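## Task

Dry run EL-3179, final part of a plate assay; both the plate and the dispenser's tubing hold nothing, and steps 1 through 4 were completed by the previous shift, so only steps 5 and 6 remain. Step 5: press IN/OUT on the reader so its stage slides out, then carry the plate from the dispenser's stage onto the reader's stage so it sits flat within the locators, oriented with well A1 at the corner engraved 'A1'. Step 6: press START on the reader, wait for Results to light in its status list, and leave the plate inside. Starting the dispenser again is a failure. Starting the reader or retracting its stage while the plate there is not at least roughly down within its locators is a failure. Anything kept in position only by the gripper at the end does not count, so release and move the arms away when finished. If anything you needed to change is still wrong at the end, pressing the reader's START makes things worse than leaving it unpressed.

## Robot and tools

ROBOT. Two arms, left_arm and right_arm, each ending in a parallel gripper. Either arm may be parked out of the way. The fingers extend along the gripper's +z axis and close along its y axis. The reported end_effector_position is the spot between the finger pads, roughly 1 cm short of the fingertips. Arms must not collide or shove each other hard.

FRAME. All positions and orientations use one scene frame: origin on the table surface midway between the arms, +z up, +x outward over the table, left_arm on the +y side. The arm names do not indicate image sides. Positions are in metres; orientations are quaternions written w, x, y, z. Reported hand positions can be slightly wrong, more so far from the base, and moves tend to finish a centimetre or more low or off target. Tiny commanded moves of a few mm may produce no motion.

STATIONS. On the READER, the lower key row has START first and IN/OUT third, counting from the left; its status list from top down is Ready, Results, Plate out, Reading. On any labelled item, well A1 lies at the labelled short end, in the corner opposite the labelled long side. TIMER and the capped bottle next to the DISPENSER are loose and can be knocked over. Loose objects may occasionally get a brief push from outside. Nothing may leave the table.

ROW FORMAT. A row is a flat list of 16 numbers covering both arms, always, even if one arm stays still: left_arm x, y, z, qw, qx, qy, qz, opening, then right_arm in the same eight-number order. x, y, z is an absolute target for that gripper's position and the quaternion an absolute target for its orientation, both in the scene frame, so each is a pose, not an offset. Opening runs from -1 (closed) to +1 (fully open, 0.094 m). To hold an orientation, repeat the same quaternion every row rather than copying the possibly drifted reported one. To keep an arm still, resend its last reported full pose and the desired opening.

execute_actions(actions): a list of actions run in sequence. Each action is a table of at most 15 rows, one row per 1/30 s control step; if fewer than 15 rows are given, the final row repeats for the remaining steps. An empty list just returns state and images. Any target more than 0.6 m from that gripper's current position along any of its own axes gets the action refused for both arms; a malformed action, or a first action failing that check against the latest reported state, rejects the whole call with no motion. Each step the command is clipped to within 70 mm and 16 degrees of the measured pose, so distant targets need several actions; position is favoured over orientation when both cannot be met.

move(target, speed, blocking): target is one 16-number row as above. Each gripper travels straight toward its pose; both paths finish together, lasting 0.5 to 10 s (cut off at 10 s). speed is the path top speed in m/s, 0.002 to 0.5, default 0.25; turning is capped at twice that in rad/s. Grippers rotate the shorter way. Paths ignore obstacles and the other arm, may lag, stray or overshoot speed near full extension. Faster contact hits harder, and aiming deeper past contact presses harder. The opening is applied at the start. blocking=false returns after 0.5 s while motion continues; then use wait(0) or stop before sending more rows or moves. The result adds a 'move:' line with the ending (done, off_target, moving, held, fault) and active limits: limits=paced means the pose was clipped; limits=held means a check blocked some steps, after which the arm may jump faster than speed. A held ending means the last step was blocked. If only one arm is named, the other finished fine. Distances to each pose are given.

wait(seconds): 0 to 10; arms keep their last command, a running move continues, and it returns early when that move ends.

stop(): brakes a running move; it needs space to stop, more at speed. Fingers keep moving.

zoom_image(camera, region): enlarges part of the latest image; region is [x0, y0, x1, y1] in pixels, at most 504 by 504. Cameras: cam_head_left and cam_head_right (896x504), cam_left_wrist and cam_right_wrist (504x504, fisheye).

finished_scene(scene): ends the given scene number, irreversibly, and reports success, then presents the next task. The goal must already be met and stable.

RESULTS. Each result shows a state line 'left_arm: … | right_arm: …' with position and quaternion, 'Hand target' lines giving where the controller is now steering, grip_measured on the command scale (the last joint value is the opening in metres; each gripper may read up to about 1 mm off, consistently), step readings with HELD marking steps where an arm's command was held back, 'pose unreachable' when the clearance check altered or blocked an arm, and FAULT lines for arm stops. Joint ranges in rad, base to gripper: waist -2.880 to 2.880, shoulder 0 to 3.142, elbow 0 to 3.019, wrist pitch -1.693 to 1.571, wrist yaw -1.571 to 1.571, wrist roll -2.094 to 2.094; elbows stop just before straight.

GRIPPING. To hold something, command about 0.03 below grip_measured for a firm grip, less for lighter. Pad force tops out near 50 to 62 N and is lower on parts under about 2 mm thick; first contact can spike. Holding loads heats motors: MOTOR HOT appears from 85 °C, and at 100 °C the arm drops everything and stops (OVER-TEMPERATURE FAULT). Avoid holding loads longer than needed, dropping, slipping, slamming or pushing hard, and the simulation keeps running with the last command held while you deliberate.

Each tool is called after "Request:" by a JSON object that holds its "fn" and its "kwargs", one argument or row to a line.

## Session

Request:
{"fn": "execute_actions", "kwargs": {
  "actions": []
}}

Scene clock: 0.00 s.
left_arm: end_effector_position=(+0.7858, +0.7618, +0.3818) grip_measured=+1.000 end_effector_quat_wxyz=(+0.747, -0.567, +0.348, +0.005) | right_arm: end_effector_position=(+0.3270, +0.0406, +0.2241) grip_measured=+1.000 end_effector_quat_wxyz=(+0.211, +0.066, +0.779, +0.586)
Joint positions: left_arm=[ 0.578  2.196  2.075  0.259 -0.575 -0.939  0.094] | right_arm=[ 0.976  1.256  0.605  0.412 -0.34   1.229  0.094]
Joint velocities: left_arm=[-0.015 -0.015  0.017 -0.012  0.007 -0.066  0.   ] | right_arm=[-0.005  0.015 -0.012  0.007 -0.051  0.037  0.   ]
Hand target (left_arm): +0.789, +0.763, +0.386; +0.751, -0.564, +0.342, +0.002
Hand target (right_arm): +0.331, +0.045, +0.234; +0.216, +0.063, +0.773, +0.593

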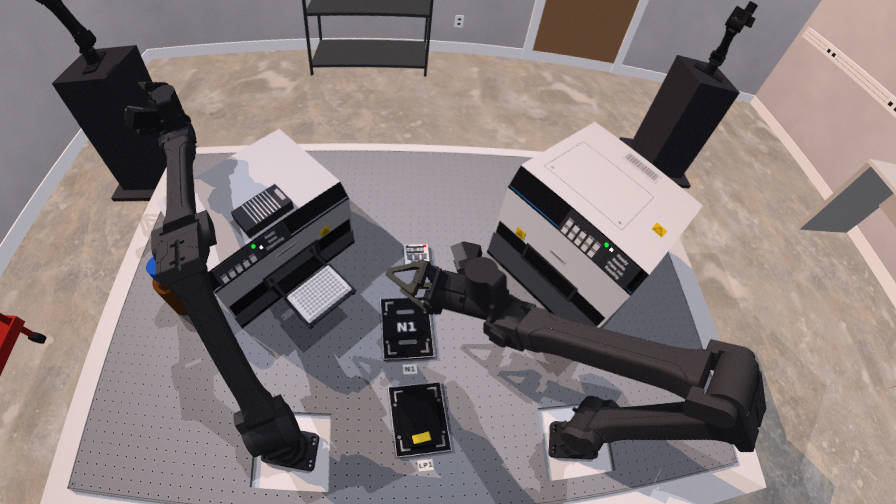

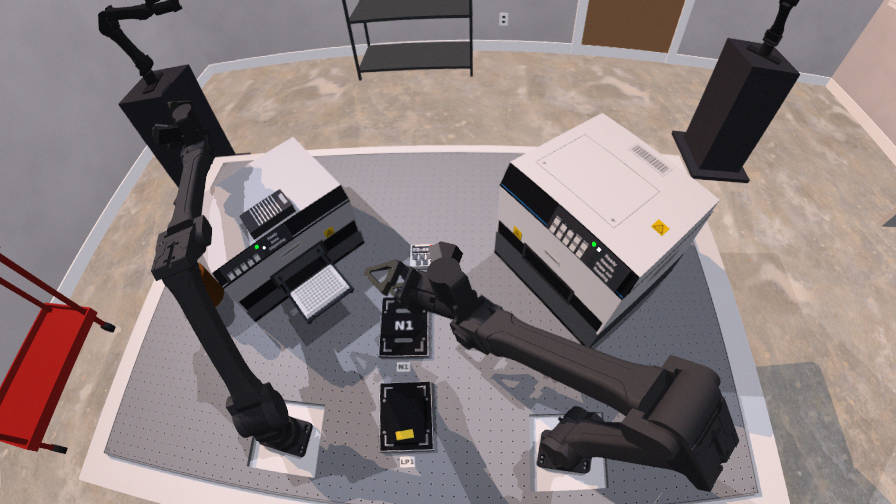

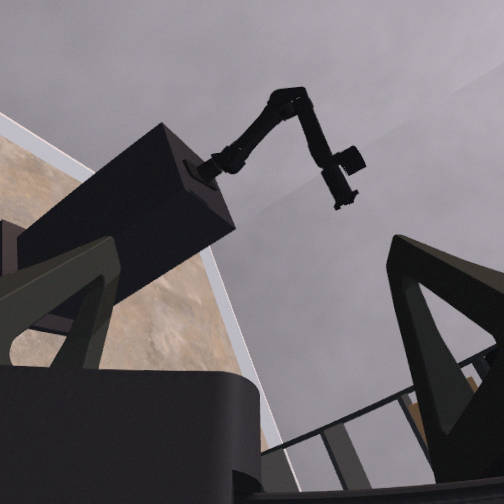

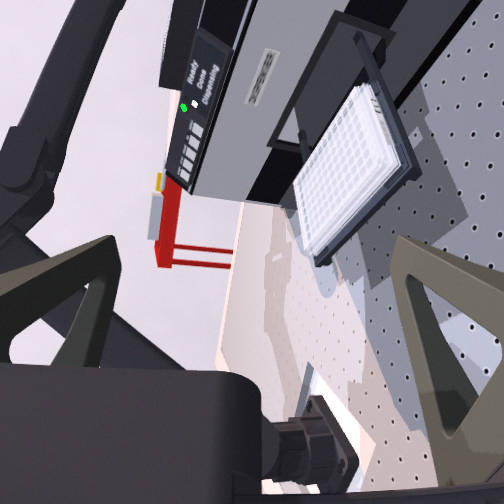

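Request:
{"fn": "zoom_image", "kwargs": {
  "camera": "cam_head_left",
  "region": [180, 170, 460, 380]
}}

Request:
{"fn": "zoom_image", "kwargs": {
  "camera": "cam_head_left",
  "region": [470, 150, 710, 340]
}}

Request:
{"fn": "zoom_image", "kwargs": {
  "camera": "cam_right_wrist",
  "region": [240, 0, 504, 290]
}}

Region (180, 170, 460, 380) of cam_head_left's 896x504 image, scaled by 1.800, with more detail than that image has; it fills the top 378 rows of this view, and the rest is white.

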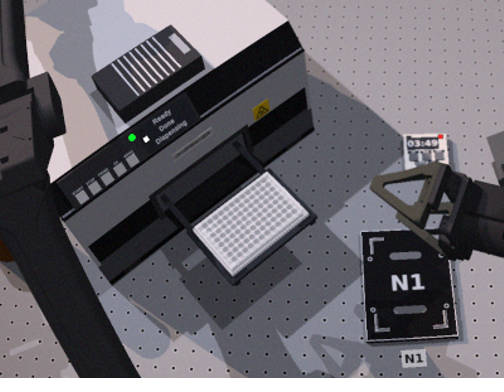

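Region (470, 150, 710, 340) of cam_head_left's 896x504 image, scaled by 2.100, with more detail than that image has; it fills the top 399 rows of this view, and the rest is white.

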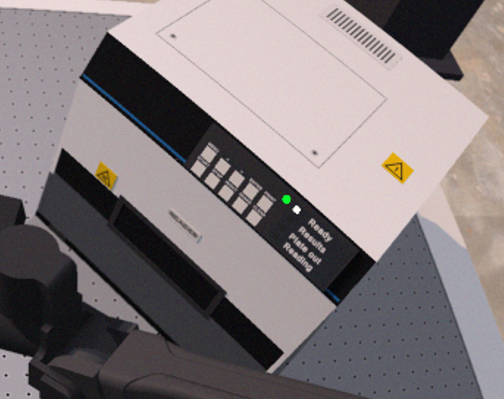

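Region (240, 0, 504, 290) of cam_right_wrist's 504x504 image, scaled by 1.738, with more detail than that image has; it fills the left 459 columns of this view, and the rest is white.

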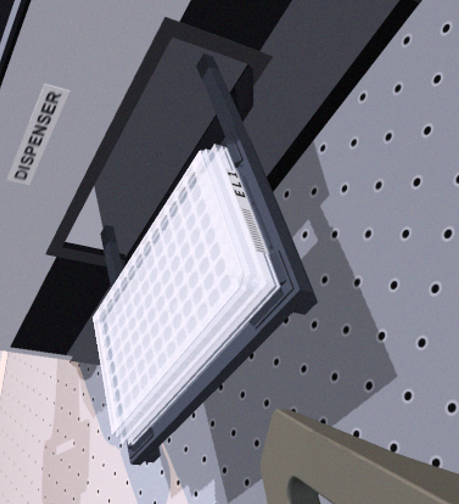

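Request:
{"fn": "move", "kwargs": {
  "target": [0.33,0.27,0.33,0,0.462,0.887,0,1,0.27,-0.17,0.33,0.403,0.273,0.864,-0.127,1],
  "speed": 0.3
}}

action 0: the call puts the target (left_arm/x, left_arm/y, left_arm/z) 0.658 m from left_arm's end_effector_position in the last result along the gripper's own z axis as it stood there; a target may be at most 0.6 m away along each of those axes, so nothing of the call was run and nothing moved. Command a nearer target, and go on from there in a later call.

Request:
{"fn": "move", "kwargs": {
  "target": [0.5,0.45,0.42,0.4,0,0.917,0,1,0.27,-0.17,0.33,0.403,0.273,0.864,-0.127,1],
  "speed": 0.3
}}

Request:
{"fn": "move", "kwargs": {
  "target": [0.33,0.27,0.30,0,0.462,0.887,0,1,0.27,-0.17,0.33,0.403,0.273,0.864,-0.127,1],
  "speed": 0.3
}}

Scene clock: 31.90 s.
left_arm: end_effector_position=(+0.4899, +0.4521, +0.3827) grip_measured=+1.000 end_effector_quat_wxyz=(+0.373, -0.024, +0.927, -0.016) | right_arm: end_effector_position=(+0.2666, -0.1804, +0.3206) grip_measured=+1.000 end_effector_quat_wxyz=(+0.407, +0.258, +0.866, -0.137)
Joint positions: left_arm=[ 0.567  1.232  1.369 -0.995  0.308  0.269  0.094] | right_arm=[ 1.242  1.121  1.124 -1.699  0.881  1.696  0.094]
Joint velocities: left_arm=[-0.015  0.005 -0.017 -0.017  0.037 -0.007  0.   ] | right_arm=[-0.005 -0.005  0.007 -0.007 -0.051  0.037  0.   ]
Hand target (left_arm): +0.495, +0.450, +0.419; +0.399, -0.009, +0.917, -0.004
Hand target (right_arm): +0.268, -0.171, +0.337; +0.413, +0.266, +0.863, -0.117
Off the commanded pose (left_arm): 0.039 m, 5 deg.
Off the commanded pose (right_arm): 0.014 m, 2 deg.
joint sent to its limit (right arm) — the command would take joint 4 (wrist pitch) past its lower limit, so that joint was sent only as far as its limit.
move: off_target (left_arm, right_arm)

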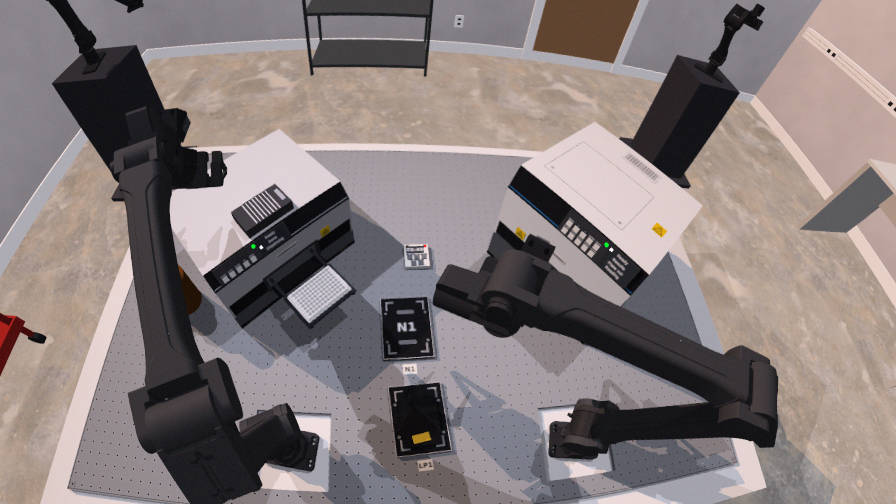

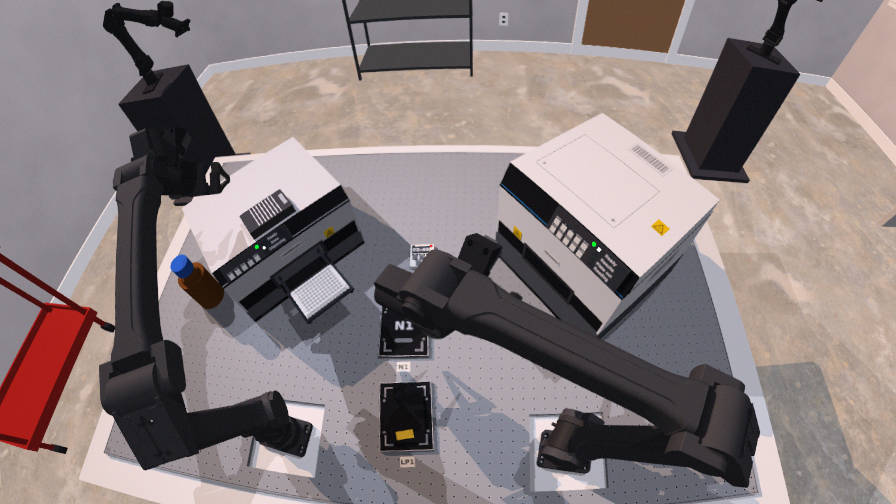

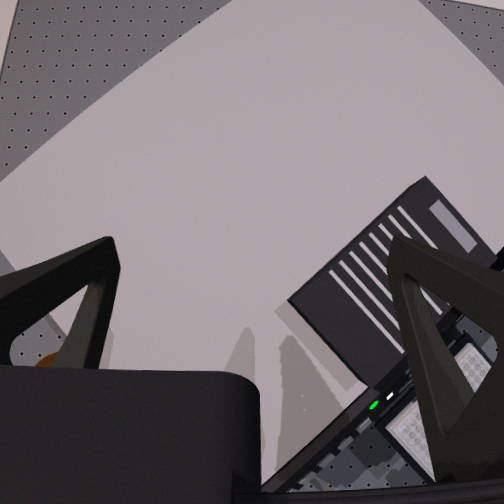

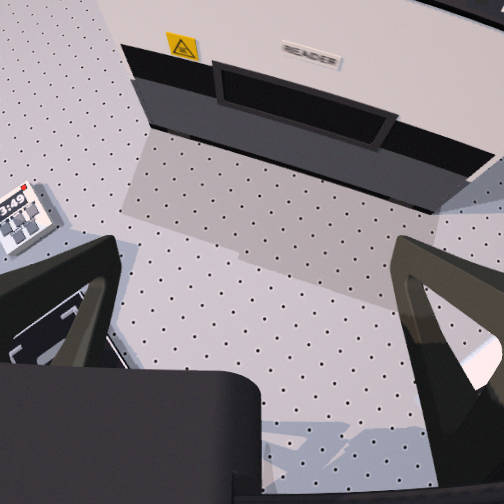

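Scene clock: 34.40 s.
left_arm: end_effector_position=(+0.3361, +0.2703, +0.3026) grip_measured=+1.000 end_effector_quat_wxyz=(+0.008, +0.449, +0.894, +0.001) | right_arm: end_effector_position=(+0.2665, -0.1785, +0.3169) grip_measured=+1.000 end_effector_quat_wxyz=(+0.402, +0.261, +0.867, -0.139)
Joint positions: left_arm=[ 0.07   1.161  1.275 -1.669  0.005  0.87   0.094] | right_arm=[ 1.242  1.13   1.124 -1.699  0.871  1.705  0.094]
Joint velocities: left_arm=[ 0.005  0.005 -0.002 -0.002  0.022 -0.037  0.   ] | right_arm=[-0.005  0.005  0.017 -0.002 -0.051 -0.125  0.   ]
Hand target (left_arm): +0.329, +0.271, +0.299; -0.002, +0.456, +0.890, -0.001
Hand target (right_arm): +0.270, -0.170, +0.330; +0.403, +0.272, +0.865, -0.124
Off the commanded pose (left_arm): 0.007 m, 2 deg.
Off the commanded pose (right_arm): 0.016 m, 2 deg.
joint sent to its limit (right arm) — the command would take joint 4 (wrist pitch) past its lower limit, so that joint was sent only as far as its limit.
move: off_target (right_arm)

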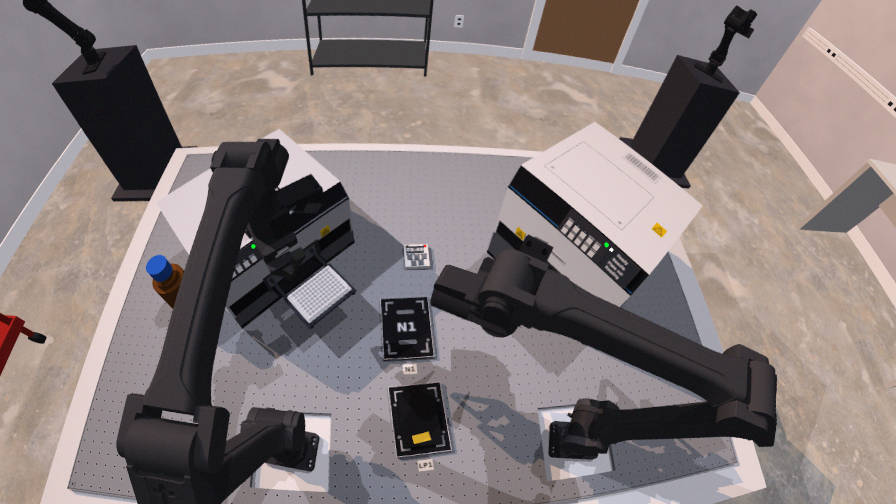

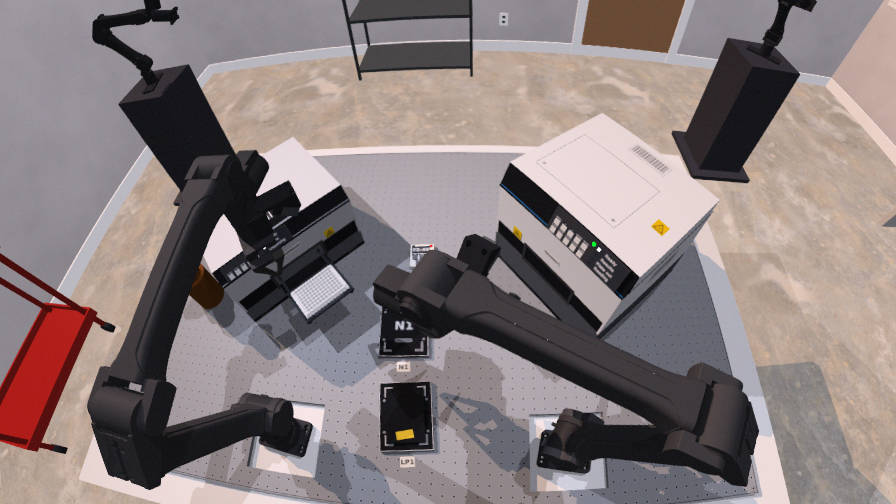

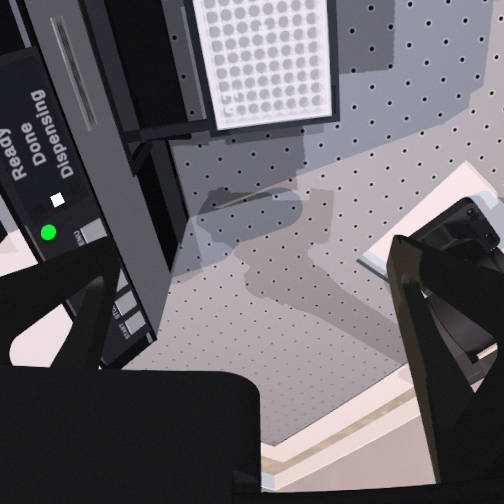

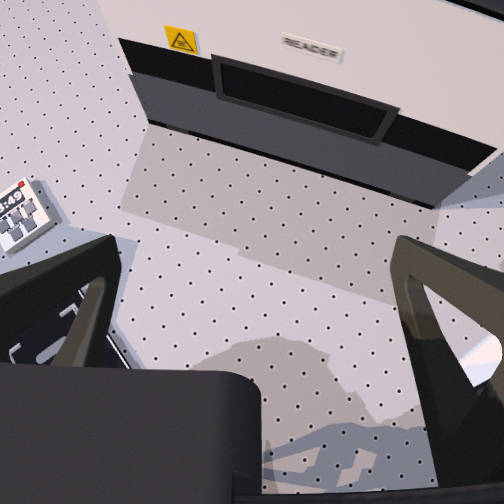

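Request:
{"fn": "move", "kwargs": {
  "target": [0.375,0.205,0.23,0,0.399,0.917,0,1,0.35,-0.31,0.35,0.524,0.182,0.823,-0.116,1]
}}

Scene clock: 45.93 s.
left_arm: end_effector_position=(+0.3749, +0.2055, +0.2373) grip_measured=+1.000 end_effector_quat_wxyz=(+0.003, +0.402, +0.915, -0.002) | right_arm: end_effector_position=(+0.3464, -0.3047, +0.3457) grip_measured=+1.000 end_effector_quat_wxyz=(+0.515, +0.187, +0.829, -0.112)
Joint positions: left_arm=[-0.102  1.292  1.213 -1.487  0.005  0.595  0.094] | right_arm=[ 0.734  0.746  0.835 -0.822  0.844  0.6    0.094]
Joint velocities: left_arm=[-0.015  0.005 -0.002 -0.007  0.051 -0.022  0.   ] | right_arm=[-0.005 -0.005  0.007  0.007  0.066  0.007  0.   ]
Hand target (left_arm): +0.375, +0.204, +0.230; -0.001, +0.399, +0.917, -0.001
Hand target (right_arm): +0.347, -0.308, +0.345; +0.516, +0.187, +0.828, -0.115
Off the commanded pose (left_arm): 0.007 m, 1 deg.
Off the commanded pose (right_arm): 0.008 m, 1 deg.
move: done

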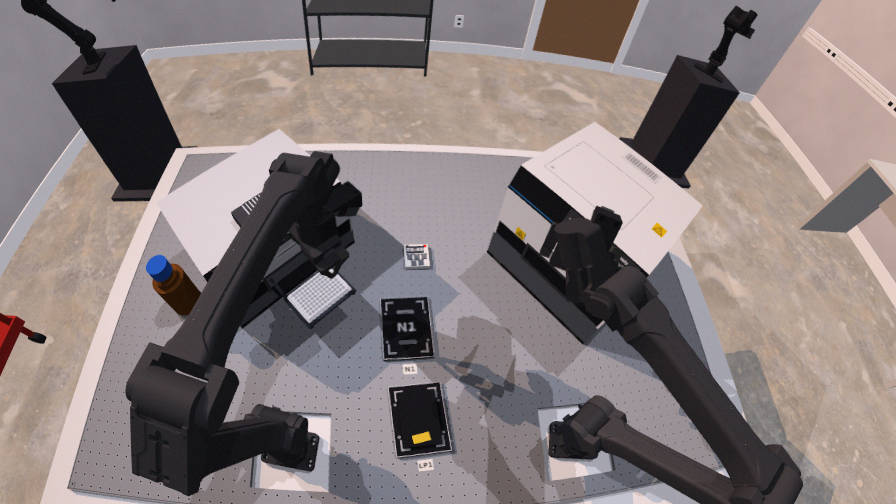

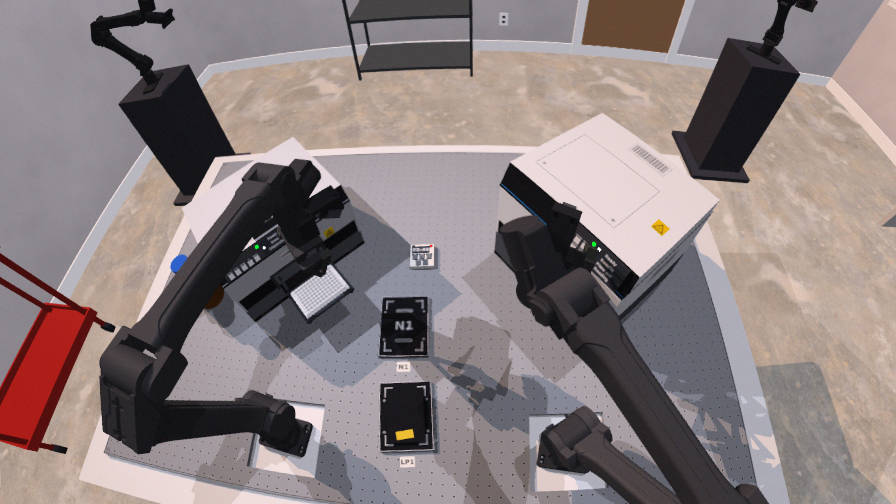

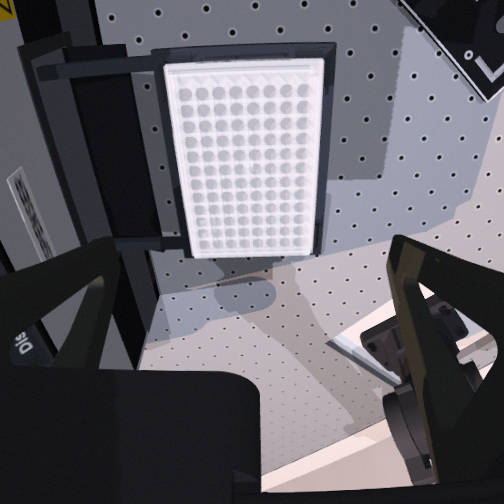

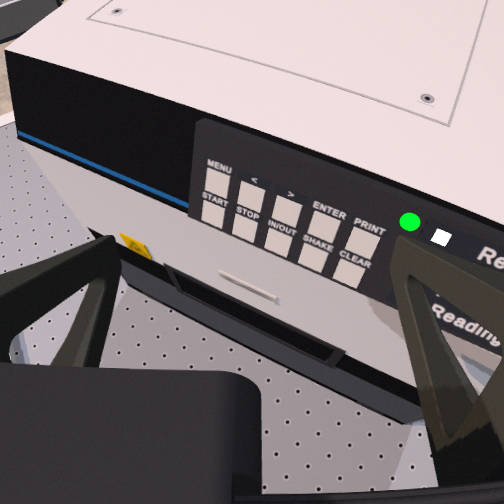

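Request:
{"fn": "move", "kwargs": {
  "target": [0.3705,0.215,0.155,0,0.387,0.922,0,1,0.348,-0.322,0.30,0.515,0.187,0.829,-0.112,-1],
  "speed": 0.15
}}

Scene clock: 58.27 s.
left_arm: end_effector_position=(+0.3708, +0.2103, +0.1644) grip_measured=+1.000 end_effector_quat_wxyz=(+0.007, +0.397, +0.918, -0.001) | right_arm: end_effector_position=(+0.3464, -0.3189, +0.2986) grip_measured=-0.990 end_effector_quat_wxyz=(+0.511, +0.187, +0.831, -0.111)
Joint positions: left_arm=[-0.092  1.307  1.033 -1.282  0.004  0.594  0.094] | right_arm=[ 0.675  0.714  0.7   -0.689  0.794  0.551  0.   ]
Joint velocities: left_arm=[-0.015 -0.005  0.002  0.007 -0.037 -0.007  0.   ] | right_arm=[-0.005  0.005 -0.007 -0.002  0.007 -0.066  0.001]
Hand target (left_arm): +0.371, +0.215, +0.155; +0.000, +0.387, +0.922, -0.000
Hand target (right_arm): +0.347, -0.322, +0.300; +0.514, +0.188, +0.829, -0.112
Off the commanded pose (left_arm): 0.010 m, 2 deg.
Off the commanded pose (right_arm): 0.004 m, 1 deg.
move: done

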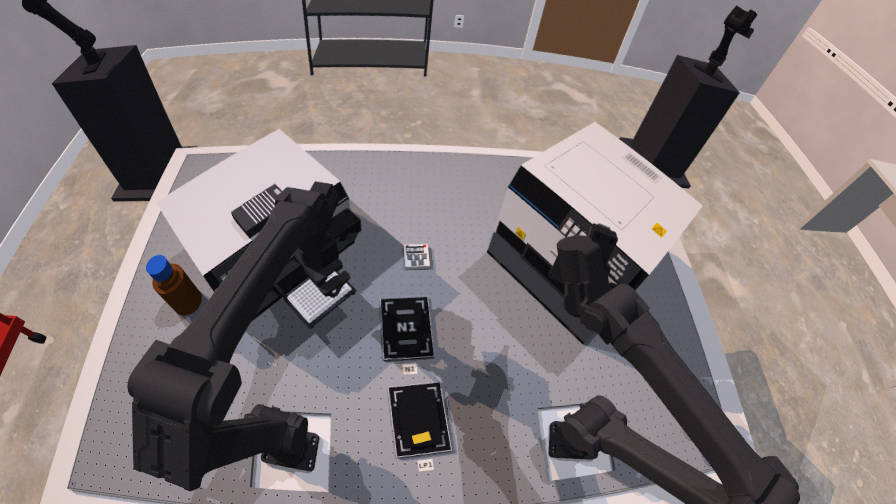

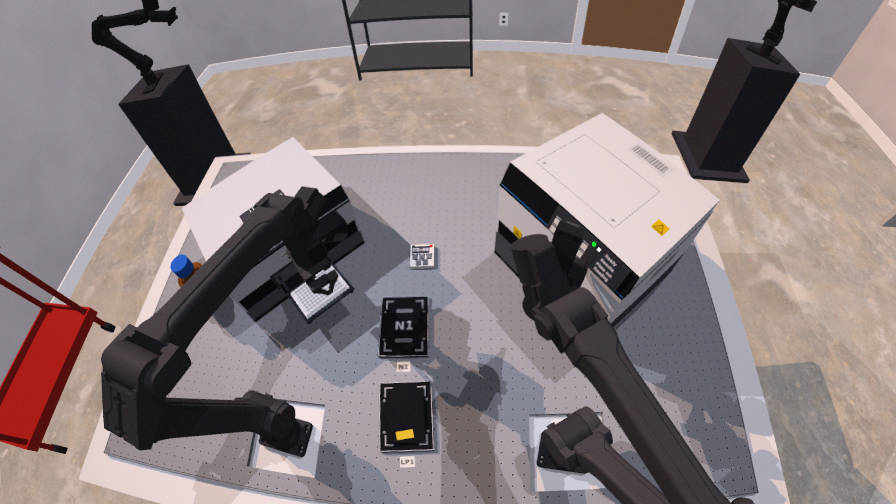

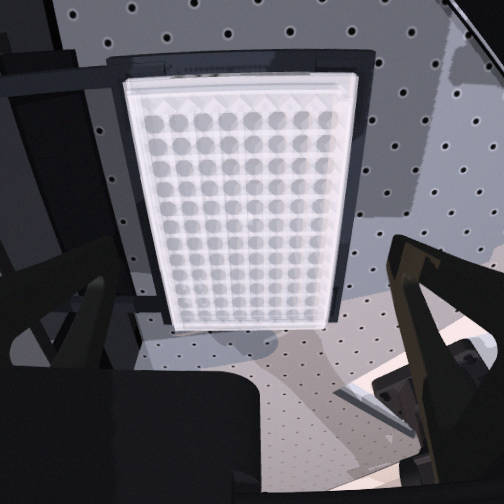

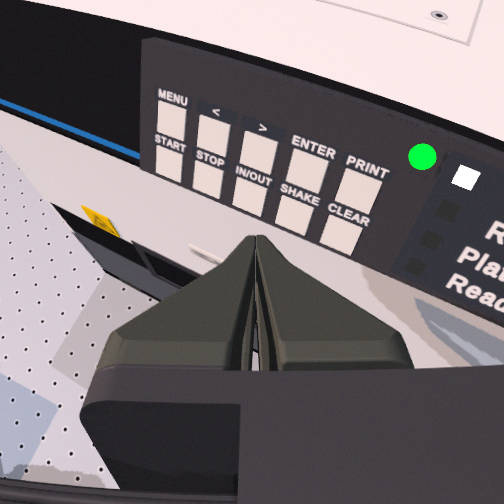

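Request:
{"fn": "move", "kwargs": {
  "target": [0.365,0.226,0.135,0,0.379,0.925,0,1,0.379,-0.335,0.280,0.515,0.187,0.829,-0.112,-1],
  "speed": 0.1
}}

Scene clock: 64.63 s.
left_arm: end_effector_position=(+0.3665, +0.2222, +0.1439) grip_measured=+1.000 end_effector_quat_wxyz=(+0.007, +0.384, +0.924, -0.001) | right_arm: end_effector_position=(+0.3748, -0.3248, +0.2905) grip_measured=-0.990 end_effector_quat_wxyz=(+0.522, +0.186, +0.827, -0.093)
Joint positions: left_arm=[-0.062  1.307  0.976 -1.227  0.004  0.594  0.094] | right_arm=[ 0.585  0.763  0.677 -0.524  0.699  0.468  0.   ]
Joint velocities: left_arm=[-0.005 -0.005  0.002  0.002  0.007 -0.037  0.   ] | right_arm=[-0.005 -0.005 -0.002  0.002 -0.037 -0.11  -0.001]
Hand target (left_arm): +0.365, +0.226, +0.135; +0.000, +0.379, +0.925, +0.000
Hand target (right_arm): +0.377, -0.335, +0.279; +0.513, +0.188, +0.830, -0.111
Off the commanded pose (left_arm): 0.010 m, 1 deg.
Off the commanded pose (right_arm): 0.015 m, 2 deg.
move: off_target (right_arm)

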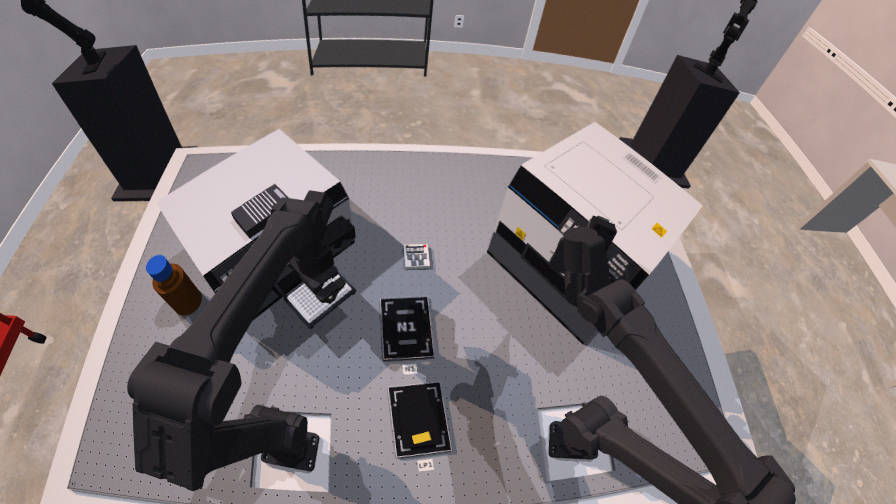

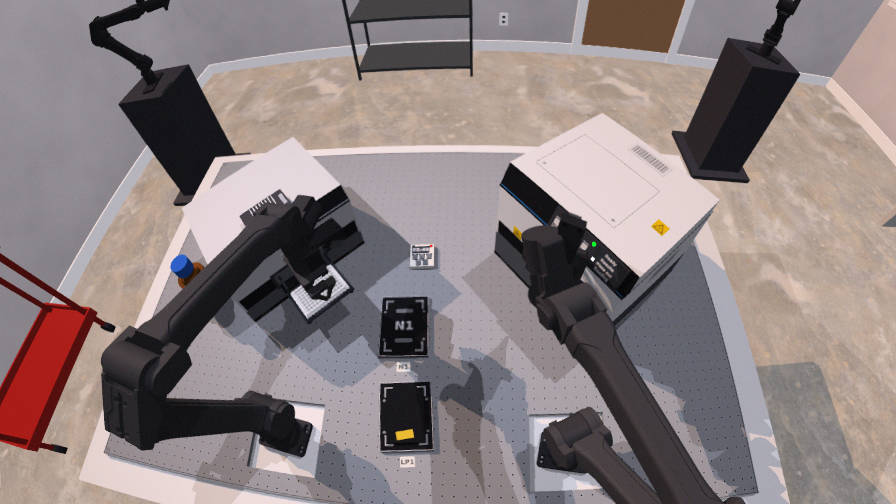

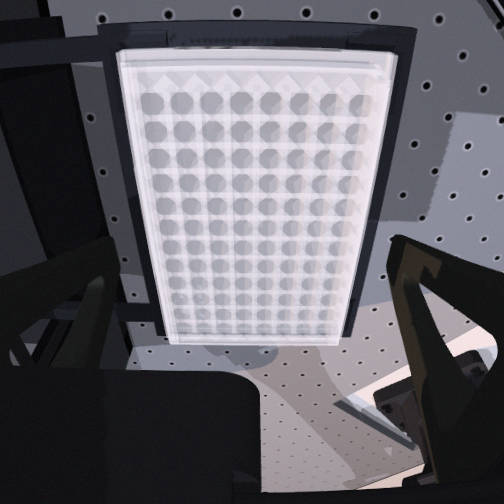

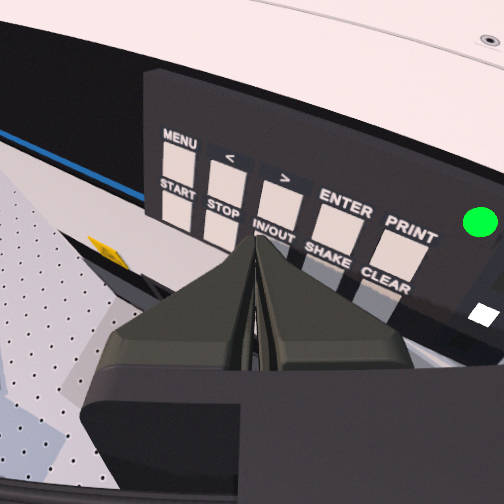

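Request:
{"fn": "move", "kwargs": {
  "target": [0.365,0.226,0.122,0,0.379,0.925,0,1,0.30,-0.27,0.34,0.46,0.19,0.86,-0.10,1],
  "speed": 0.15
}}

Scene clock: 68.23 s.
left_arm: end_effector_position=(+0.3671, +0.2221, +0.1341) grip_measured=+1.000 end_effector_quat_wxyz=(+0.011, +0.384, +0.923, +0.000) | right_arm: end_effector_position=(+0.2986, -0.2760, +0.3219) grip_measured=+1.000 end_effector_quat_wxyz=(+0.455, +0.177, +0.865, -0.119)
Joint positions: left_arm=[-0.062  1.313  0.954 -1.191  0.004  0.594  0.094] | right_arm=[ 0.931  0.772  0.877 -1.188  0.887  0.916  0.094]
Joint velocities: left_arm=[-0.024 -0.005  0.002  0.012 -0.007  0.007  0.   ] | right_arm=[-0.005  0.015 -0.007  0.017 -0.051  0.007  0.   ]
Hand target (left_arm): +0.365, +0.226, +0.122; -0.000, +0.379, +0.925, +0.000
Hand target (right_arm): +0.302, -0.270, +0.342; +0.466, +0.187, +0.859, -0.103
Off the commanded pose (left_arm): 0.013 m, 1 deg.
Off the commanded pose (right_arm): 0.019 m, 3 deg.
move: off_target (left_arm, right_arm)

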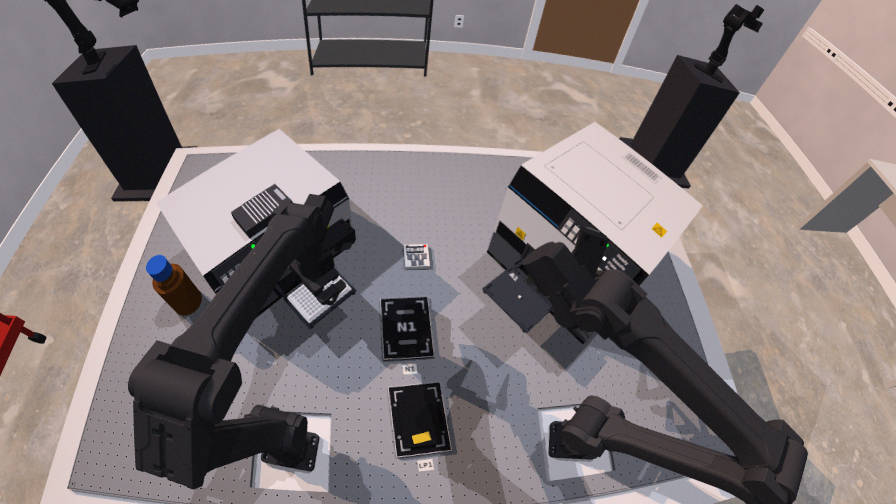

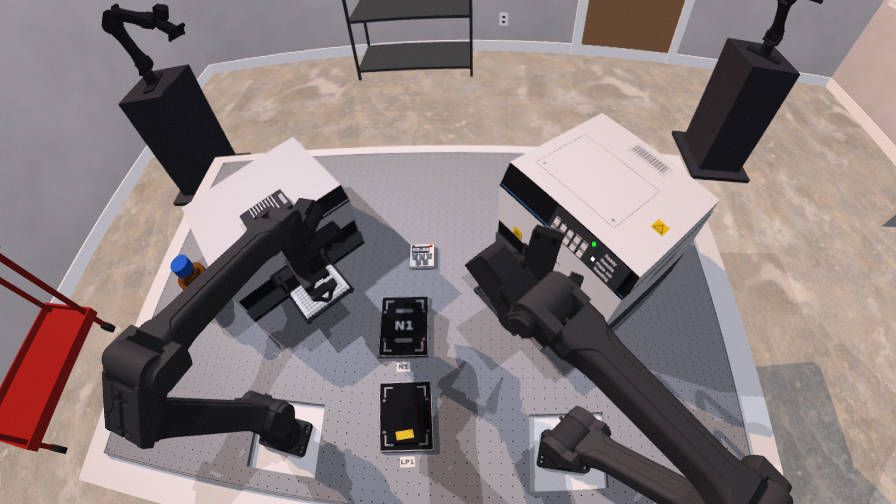

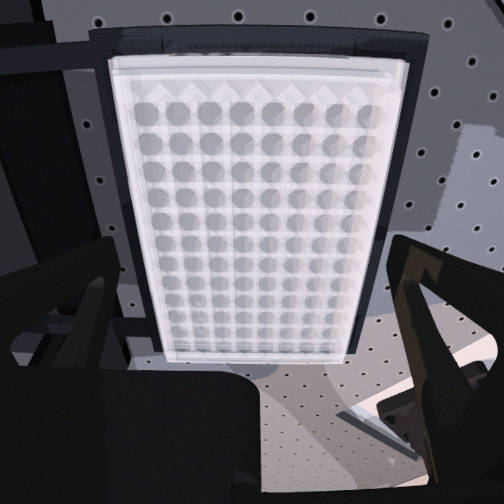

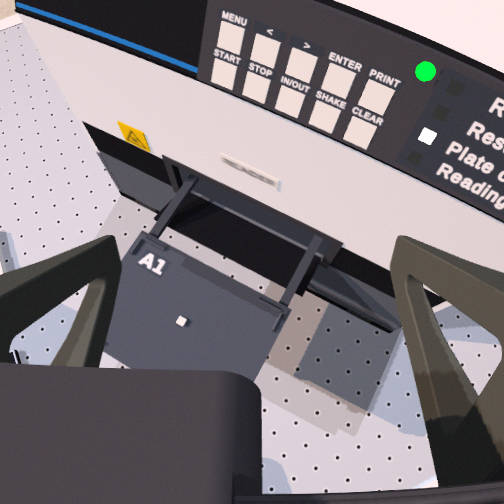

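Request:
{"fn": "move", "kwargs": {
  "target": [0.365,0.226,0.110,0,0.379,0.925,0,1,0.10,-0.60,0.43,0.41,0.497,0.709,-0.287,-1]
}}

Request:
{"fn": "zoom_image", "kwargs": {
  "camera": "cam_head_left",
  "region": [460, 230, 600, 350]
}}

Request:
{"fn": "zoom_image", "kwargs": {
  "camera": "cam_head_right",
  "region": [260, 240, 380, 340]
}}

Scene clock: 76.03 s.
left_arm: end_effector_position=(+0.3678, +0.2220, +0.1223) grip_measured=+1.000 end_effector_quat_wxyz=(+0.011, +0.384, +0.923, +0.000) | right_arm: end_effector_position=(+0.1008, -0.5938, +0.3962) grip_measured=-0.990 end_effector_quat_wxyz=(+0.378, +0.521, +0.724, -0.248)
Joint positions: left_arm=[-0.062  1.326  0.933 -1.155  0.004  0.594  0.094] | right_arm=[-1.058  0.474  0.959 -1.118 -0.03   0.022  0.   ]
Joint velocities: left_arm=[-0.005 -0.015 -0.017 -0.007  0.066  0.037  0.   ] | right_arm=[-0.015 -0.005 -0.012 -0.012 -0.125 -0.022 -0.   ]
Hand target (left_arm): +0.365, +0.226, +0.110; -0.000, +0.379, +0.925, +0.000
Hand target (right_arm): +0.097, -0.592, +0.425; +0.398, +0.510, +0.714, -0.268
Off the commanded pose (left_arm): 0.013 m, 1 deg.
Off the commanded pose (right_arm): 0.034 m, 7 deg.
move: off_target (left_arm, right_arm)

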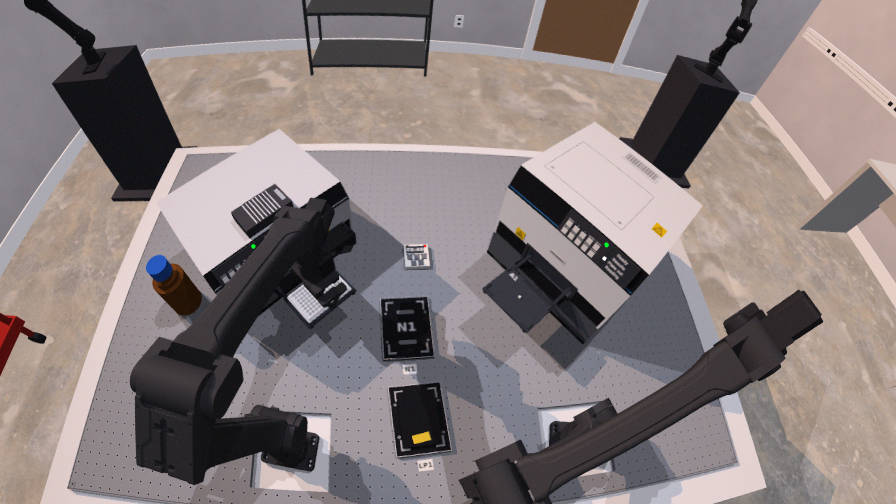

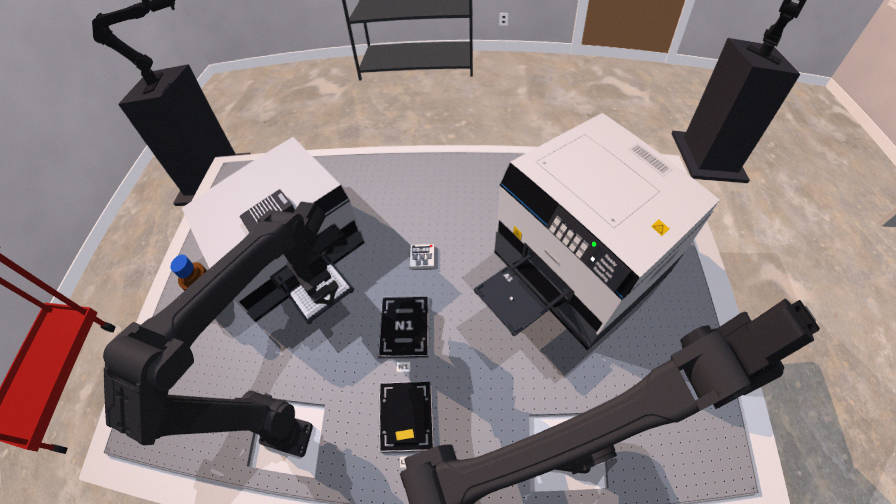

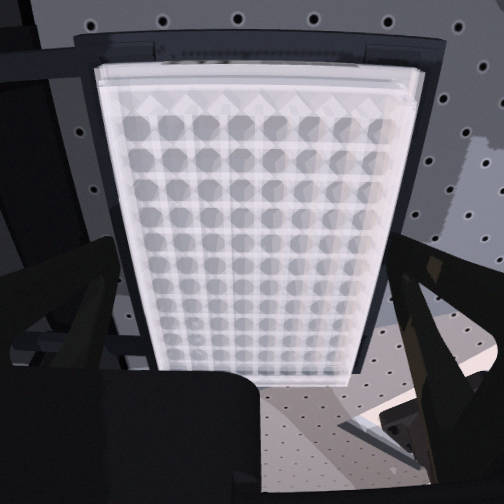

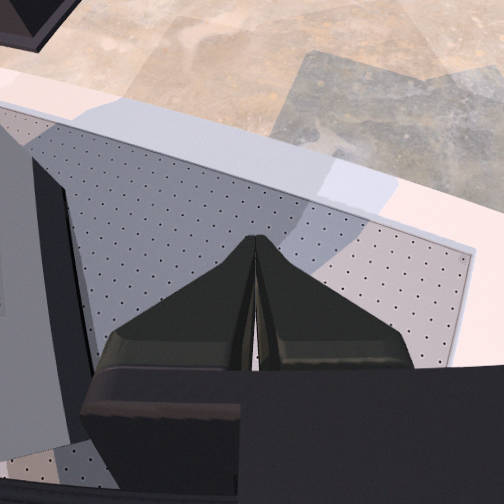

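Region (460, 230, 600, 350) of cam_head_left's 896x504 image, scaled by 3.600, with more detail than that image has; it fills the top 432 rows of this view, and the rest is white.

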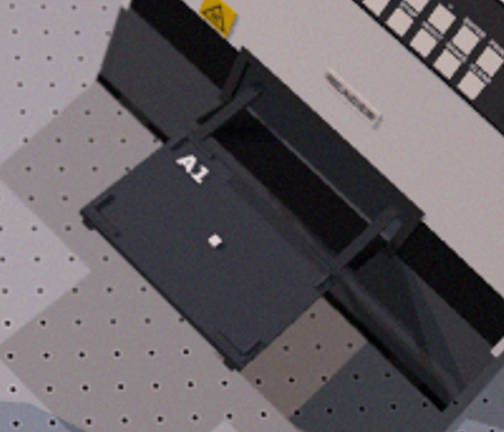

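Region (260, 240, 380, 340) of cam_head_right's 896x504 image, scaled by 4.200, with more detail than that image has.

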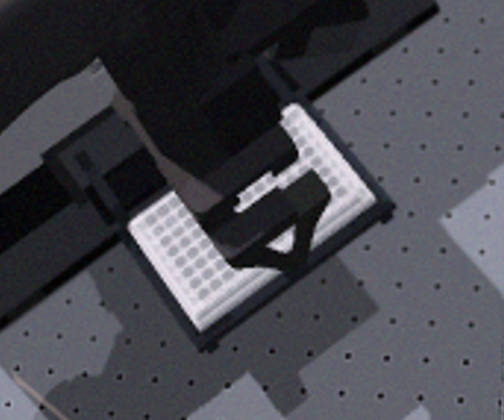

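Request:
{"fn": "execute_actions", "kwargs": {
  "actions": [
    [[0.365,0.226,0.106,0,0.379,0.925,0,1,0.1008,-0.5938,0.3962,0.378,0.521,0.724,-0.248,-1]],
    [[0.365,0.226,0.106,0,0.379,0.925,0,0.7,0.1008,-0.5938,0.3962,0.378,0.521,0.724,-0.248,-1]]
  ]
}}

Scene clock: 79.80 s.
left_arm: end_effector_position=(+0.3672, +0.2217, +0.1179) grip_measured=+0.774 end_effector_quat_wxyz=(+0.011, +0.384, +0.923, -0.001) | right_arm: end_effector_position=(+0.1008, -0.5938, +0.3962) grip_measured=-0.990 end_effector_quat_wxyz=(+0.378, +0.520, +0.725, -0.248)
Joint positions: left_arm=[-0.062  1.331  0.925 -1.144  0.006  0.594  0.083] | right_arm=[-1.058  0.474  0.959 -1.118 -0.031  0.018  0.   ]
Joint velocities: left_arm=[ 0.015 -0.015 -0.002  0.007 -0.066  0.007 -0.001] | right_arm=[ 0.005 -0.005  0.002 -0.002  0.022  0.051  0.001]
Hand target (left_arm): +0.365, +0.226, +0.106; -0.000, +0.379, +0.925, -0.000
Hand target (right_arm): +0.101, -0.594, +0.396; +0.378, +0.521, +0.724, -0.248
Off the commanded pose (left_arm): 0.013 m, 1 deg.
Off the commanded pose (right_arm): 0.000 m, 0 deg.
Step readings (end_effector_position; steps 1 to 15: 1st action; 16 to 30: 2nd action):
0: left_arm (+0.3678, +0.2220, +0.1223) | right_arm (+0.1008, -0.5938, +0.3962)
1: left_arm (+0.3680, +0.2219, +0.1219) | right_arm (+0.1008, -0.5938, +0.3962)
2: left_arm (+0.3683, +0.2218, +0.1215) | right_arm (+0.1008, -0.5938, +0.3962)
4: left_arm (+0.3681, +0.2219, +0.1201) | right_arm (+0.1008, -0.5938, +0.3962)
8: left_arm (+0.3675, +0.2220, +0.1183) | right_arm (+0.1008, -0.5938, +0.3962)
15: left_arm (+0.3675, +0.2220, +0.1181) | right_arm (+0.1008, -0.5938, +0.3962)
16: left_arm (+0.3675, +0.2220, +0.1181) | right_arm (+0.1008, -0.5938, +0.3962)
17: left_arm (+0.3672, +0.2217, +0.1179) | right_arm (+0.1008, -0.5938, +0.3962)
19: left_arm (+0.3672, +0.2217, +0.1179) | right_arm (+0.1008, -0.5938, +0.3962)
23: left_arm (+0.3672, +0.2217, +0.1179) | right_arm (+0.1008, -0.5938, +0.3962)
30: end_effector_position above

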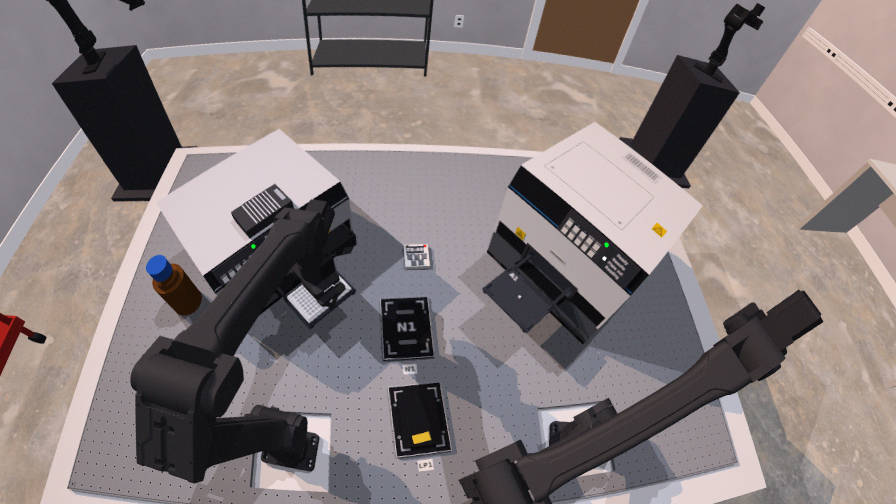

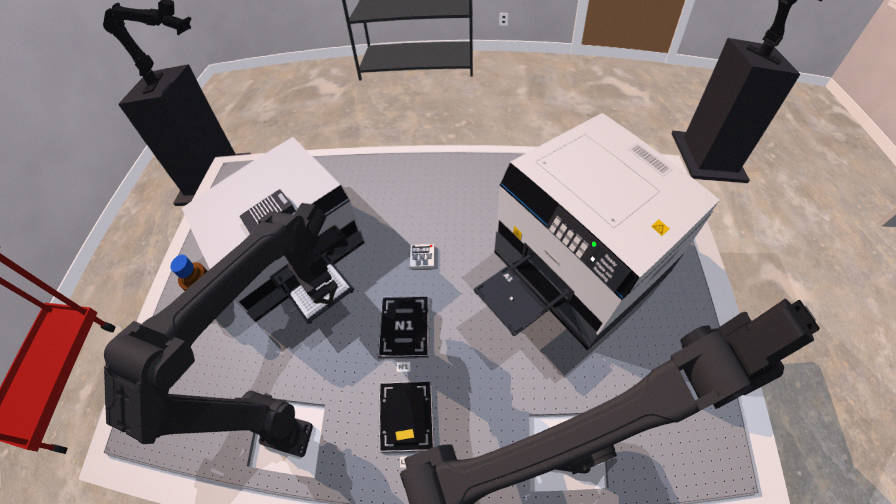

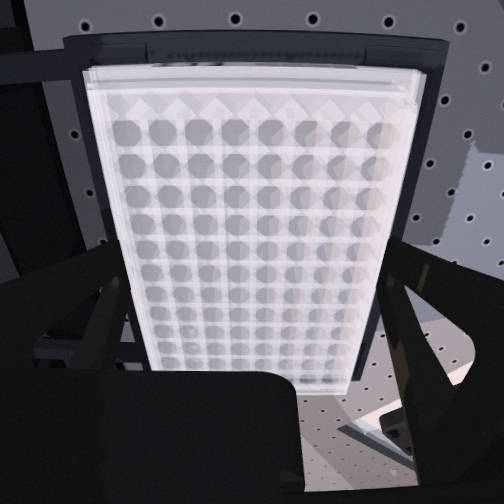

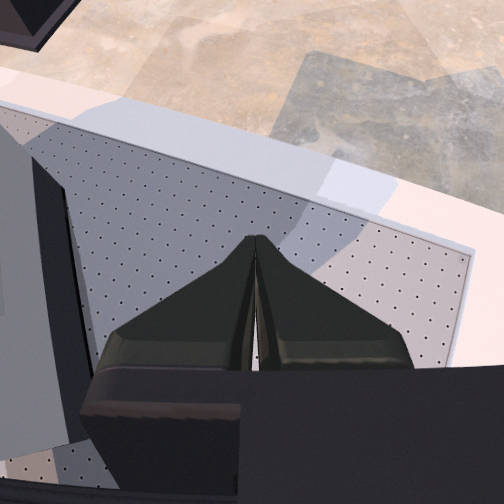

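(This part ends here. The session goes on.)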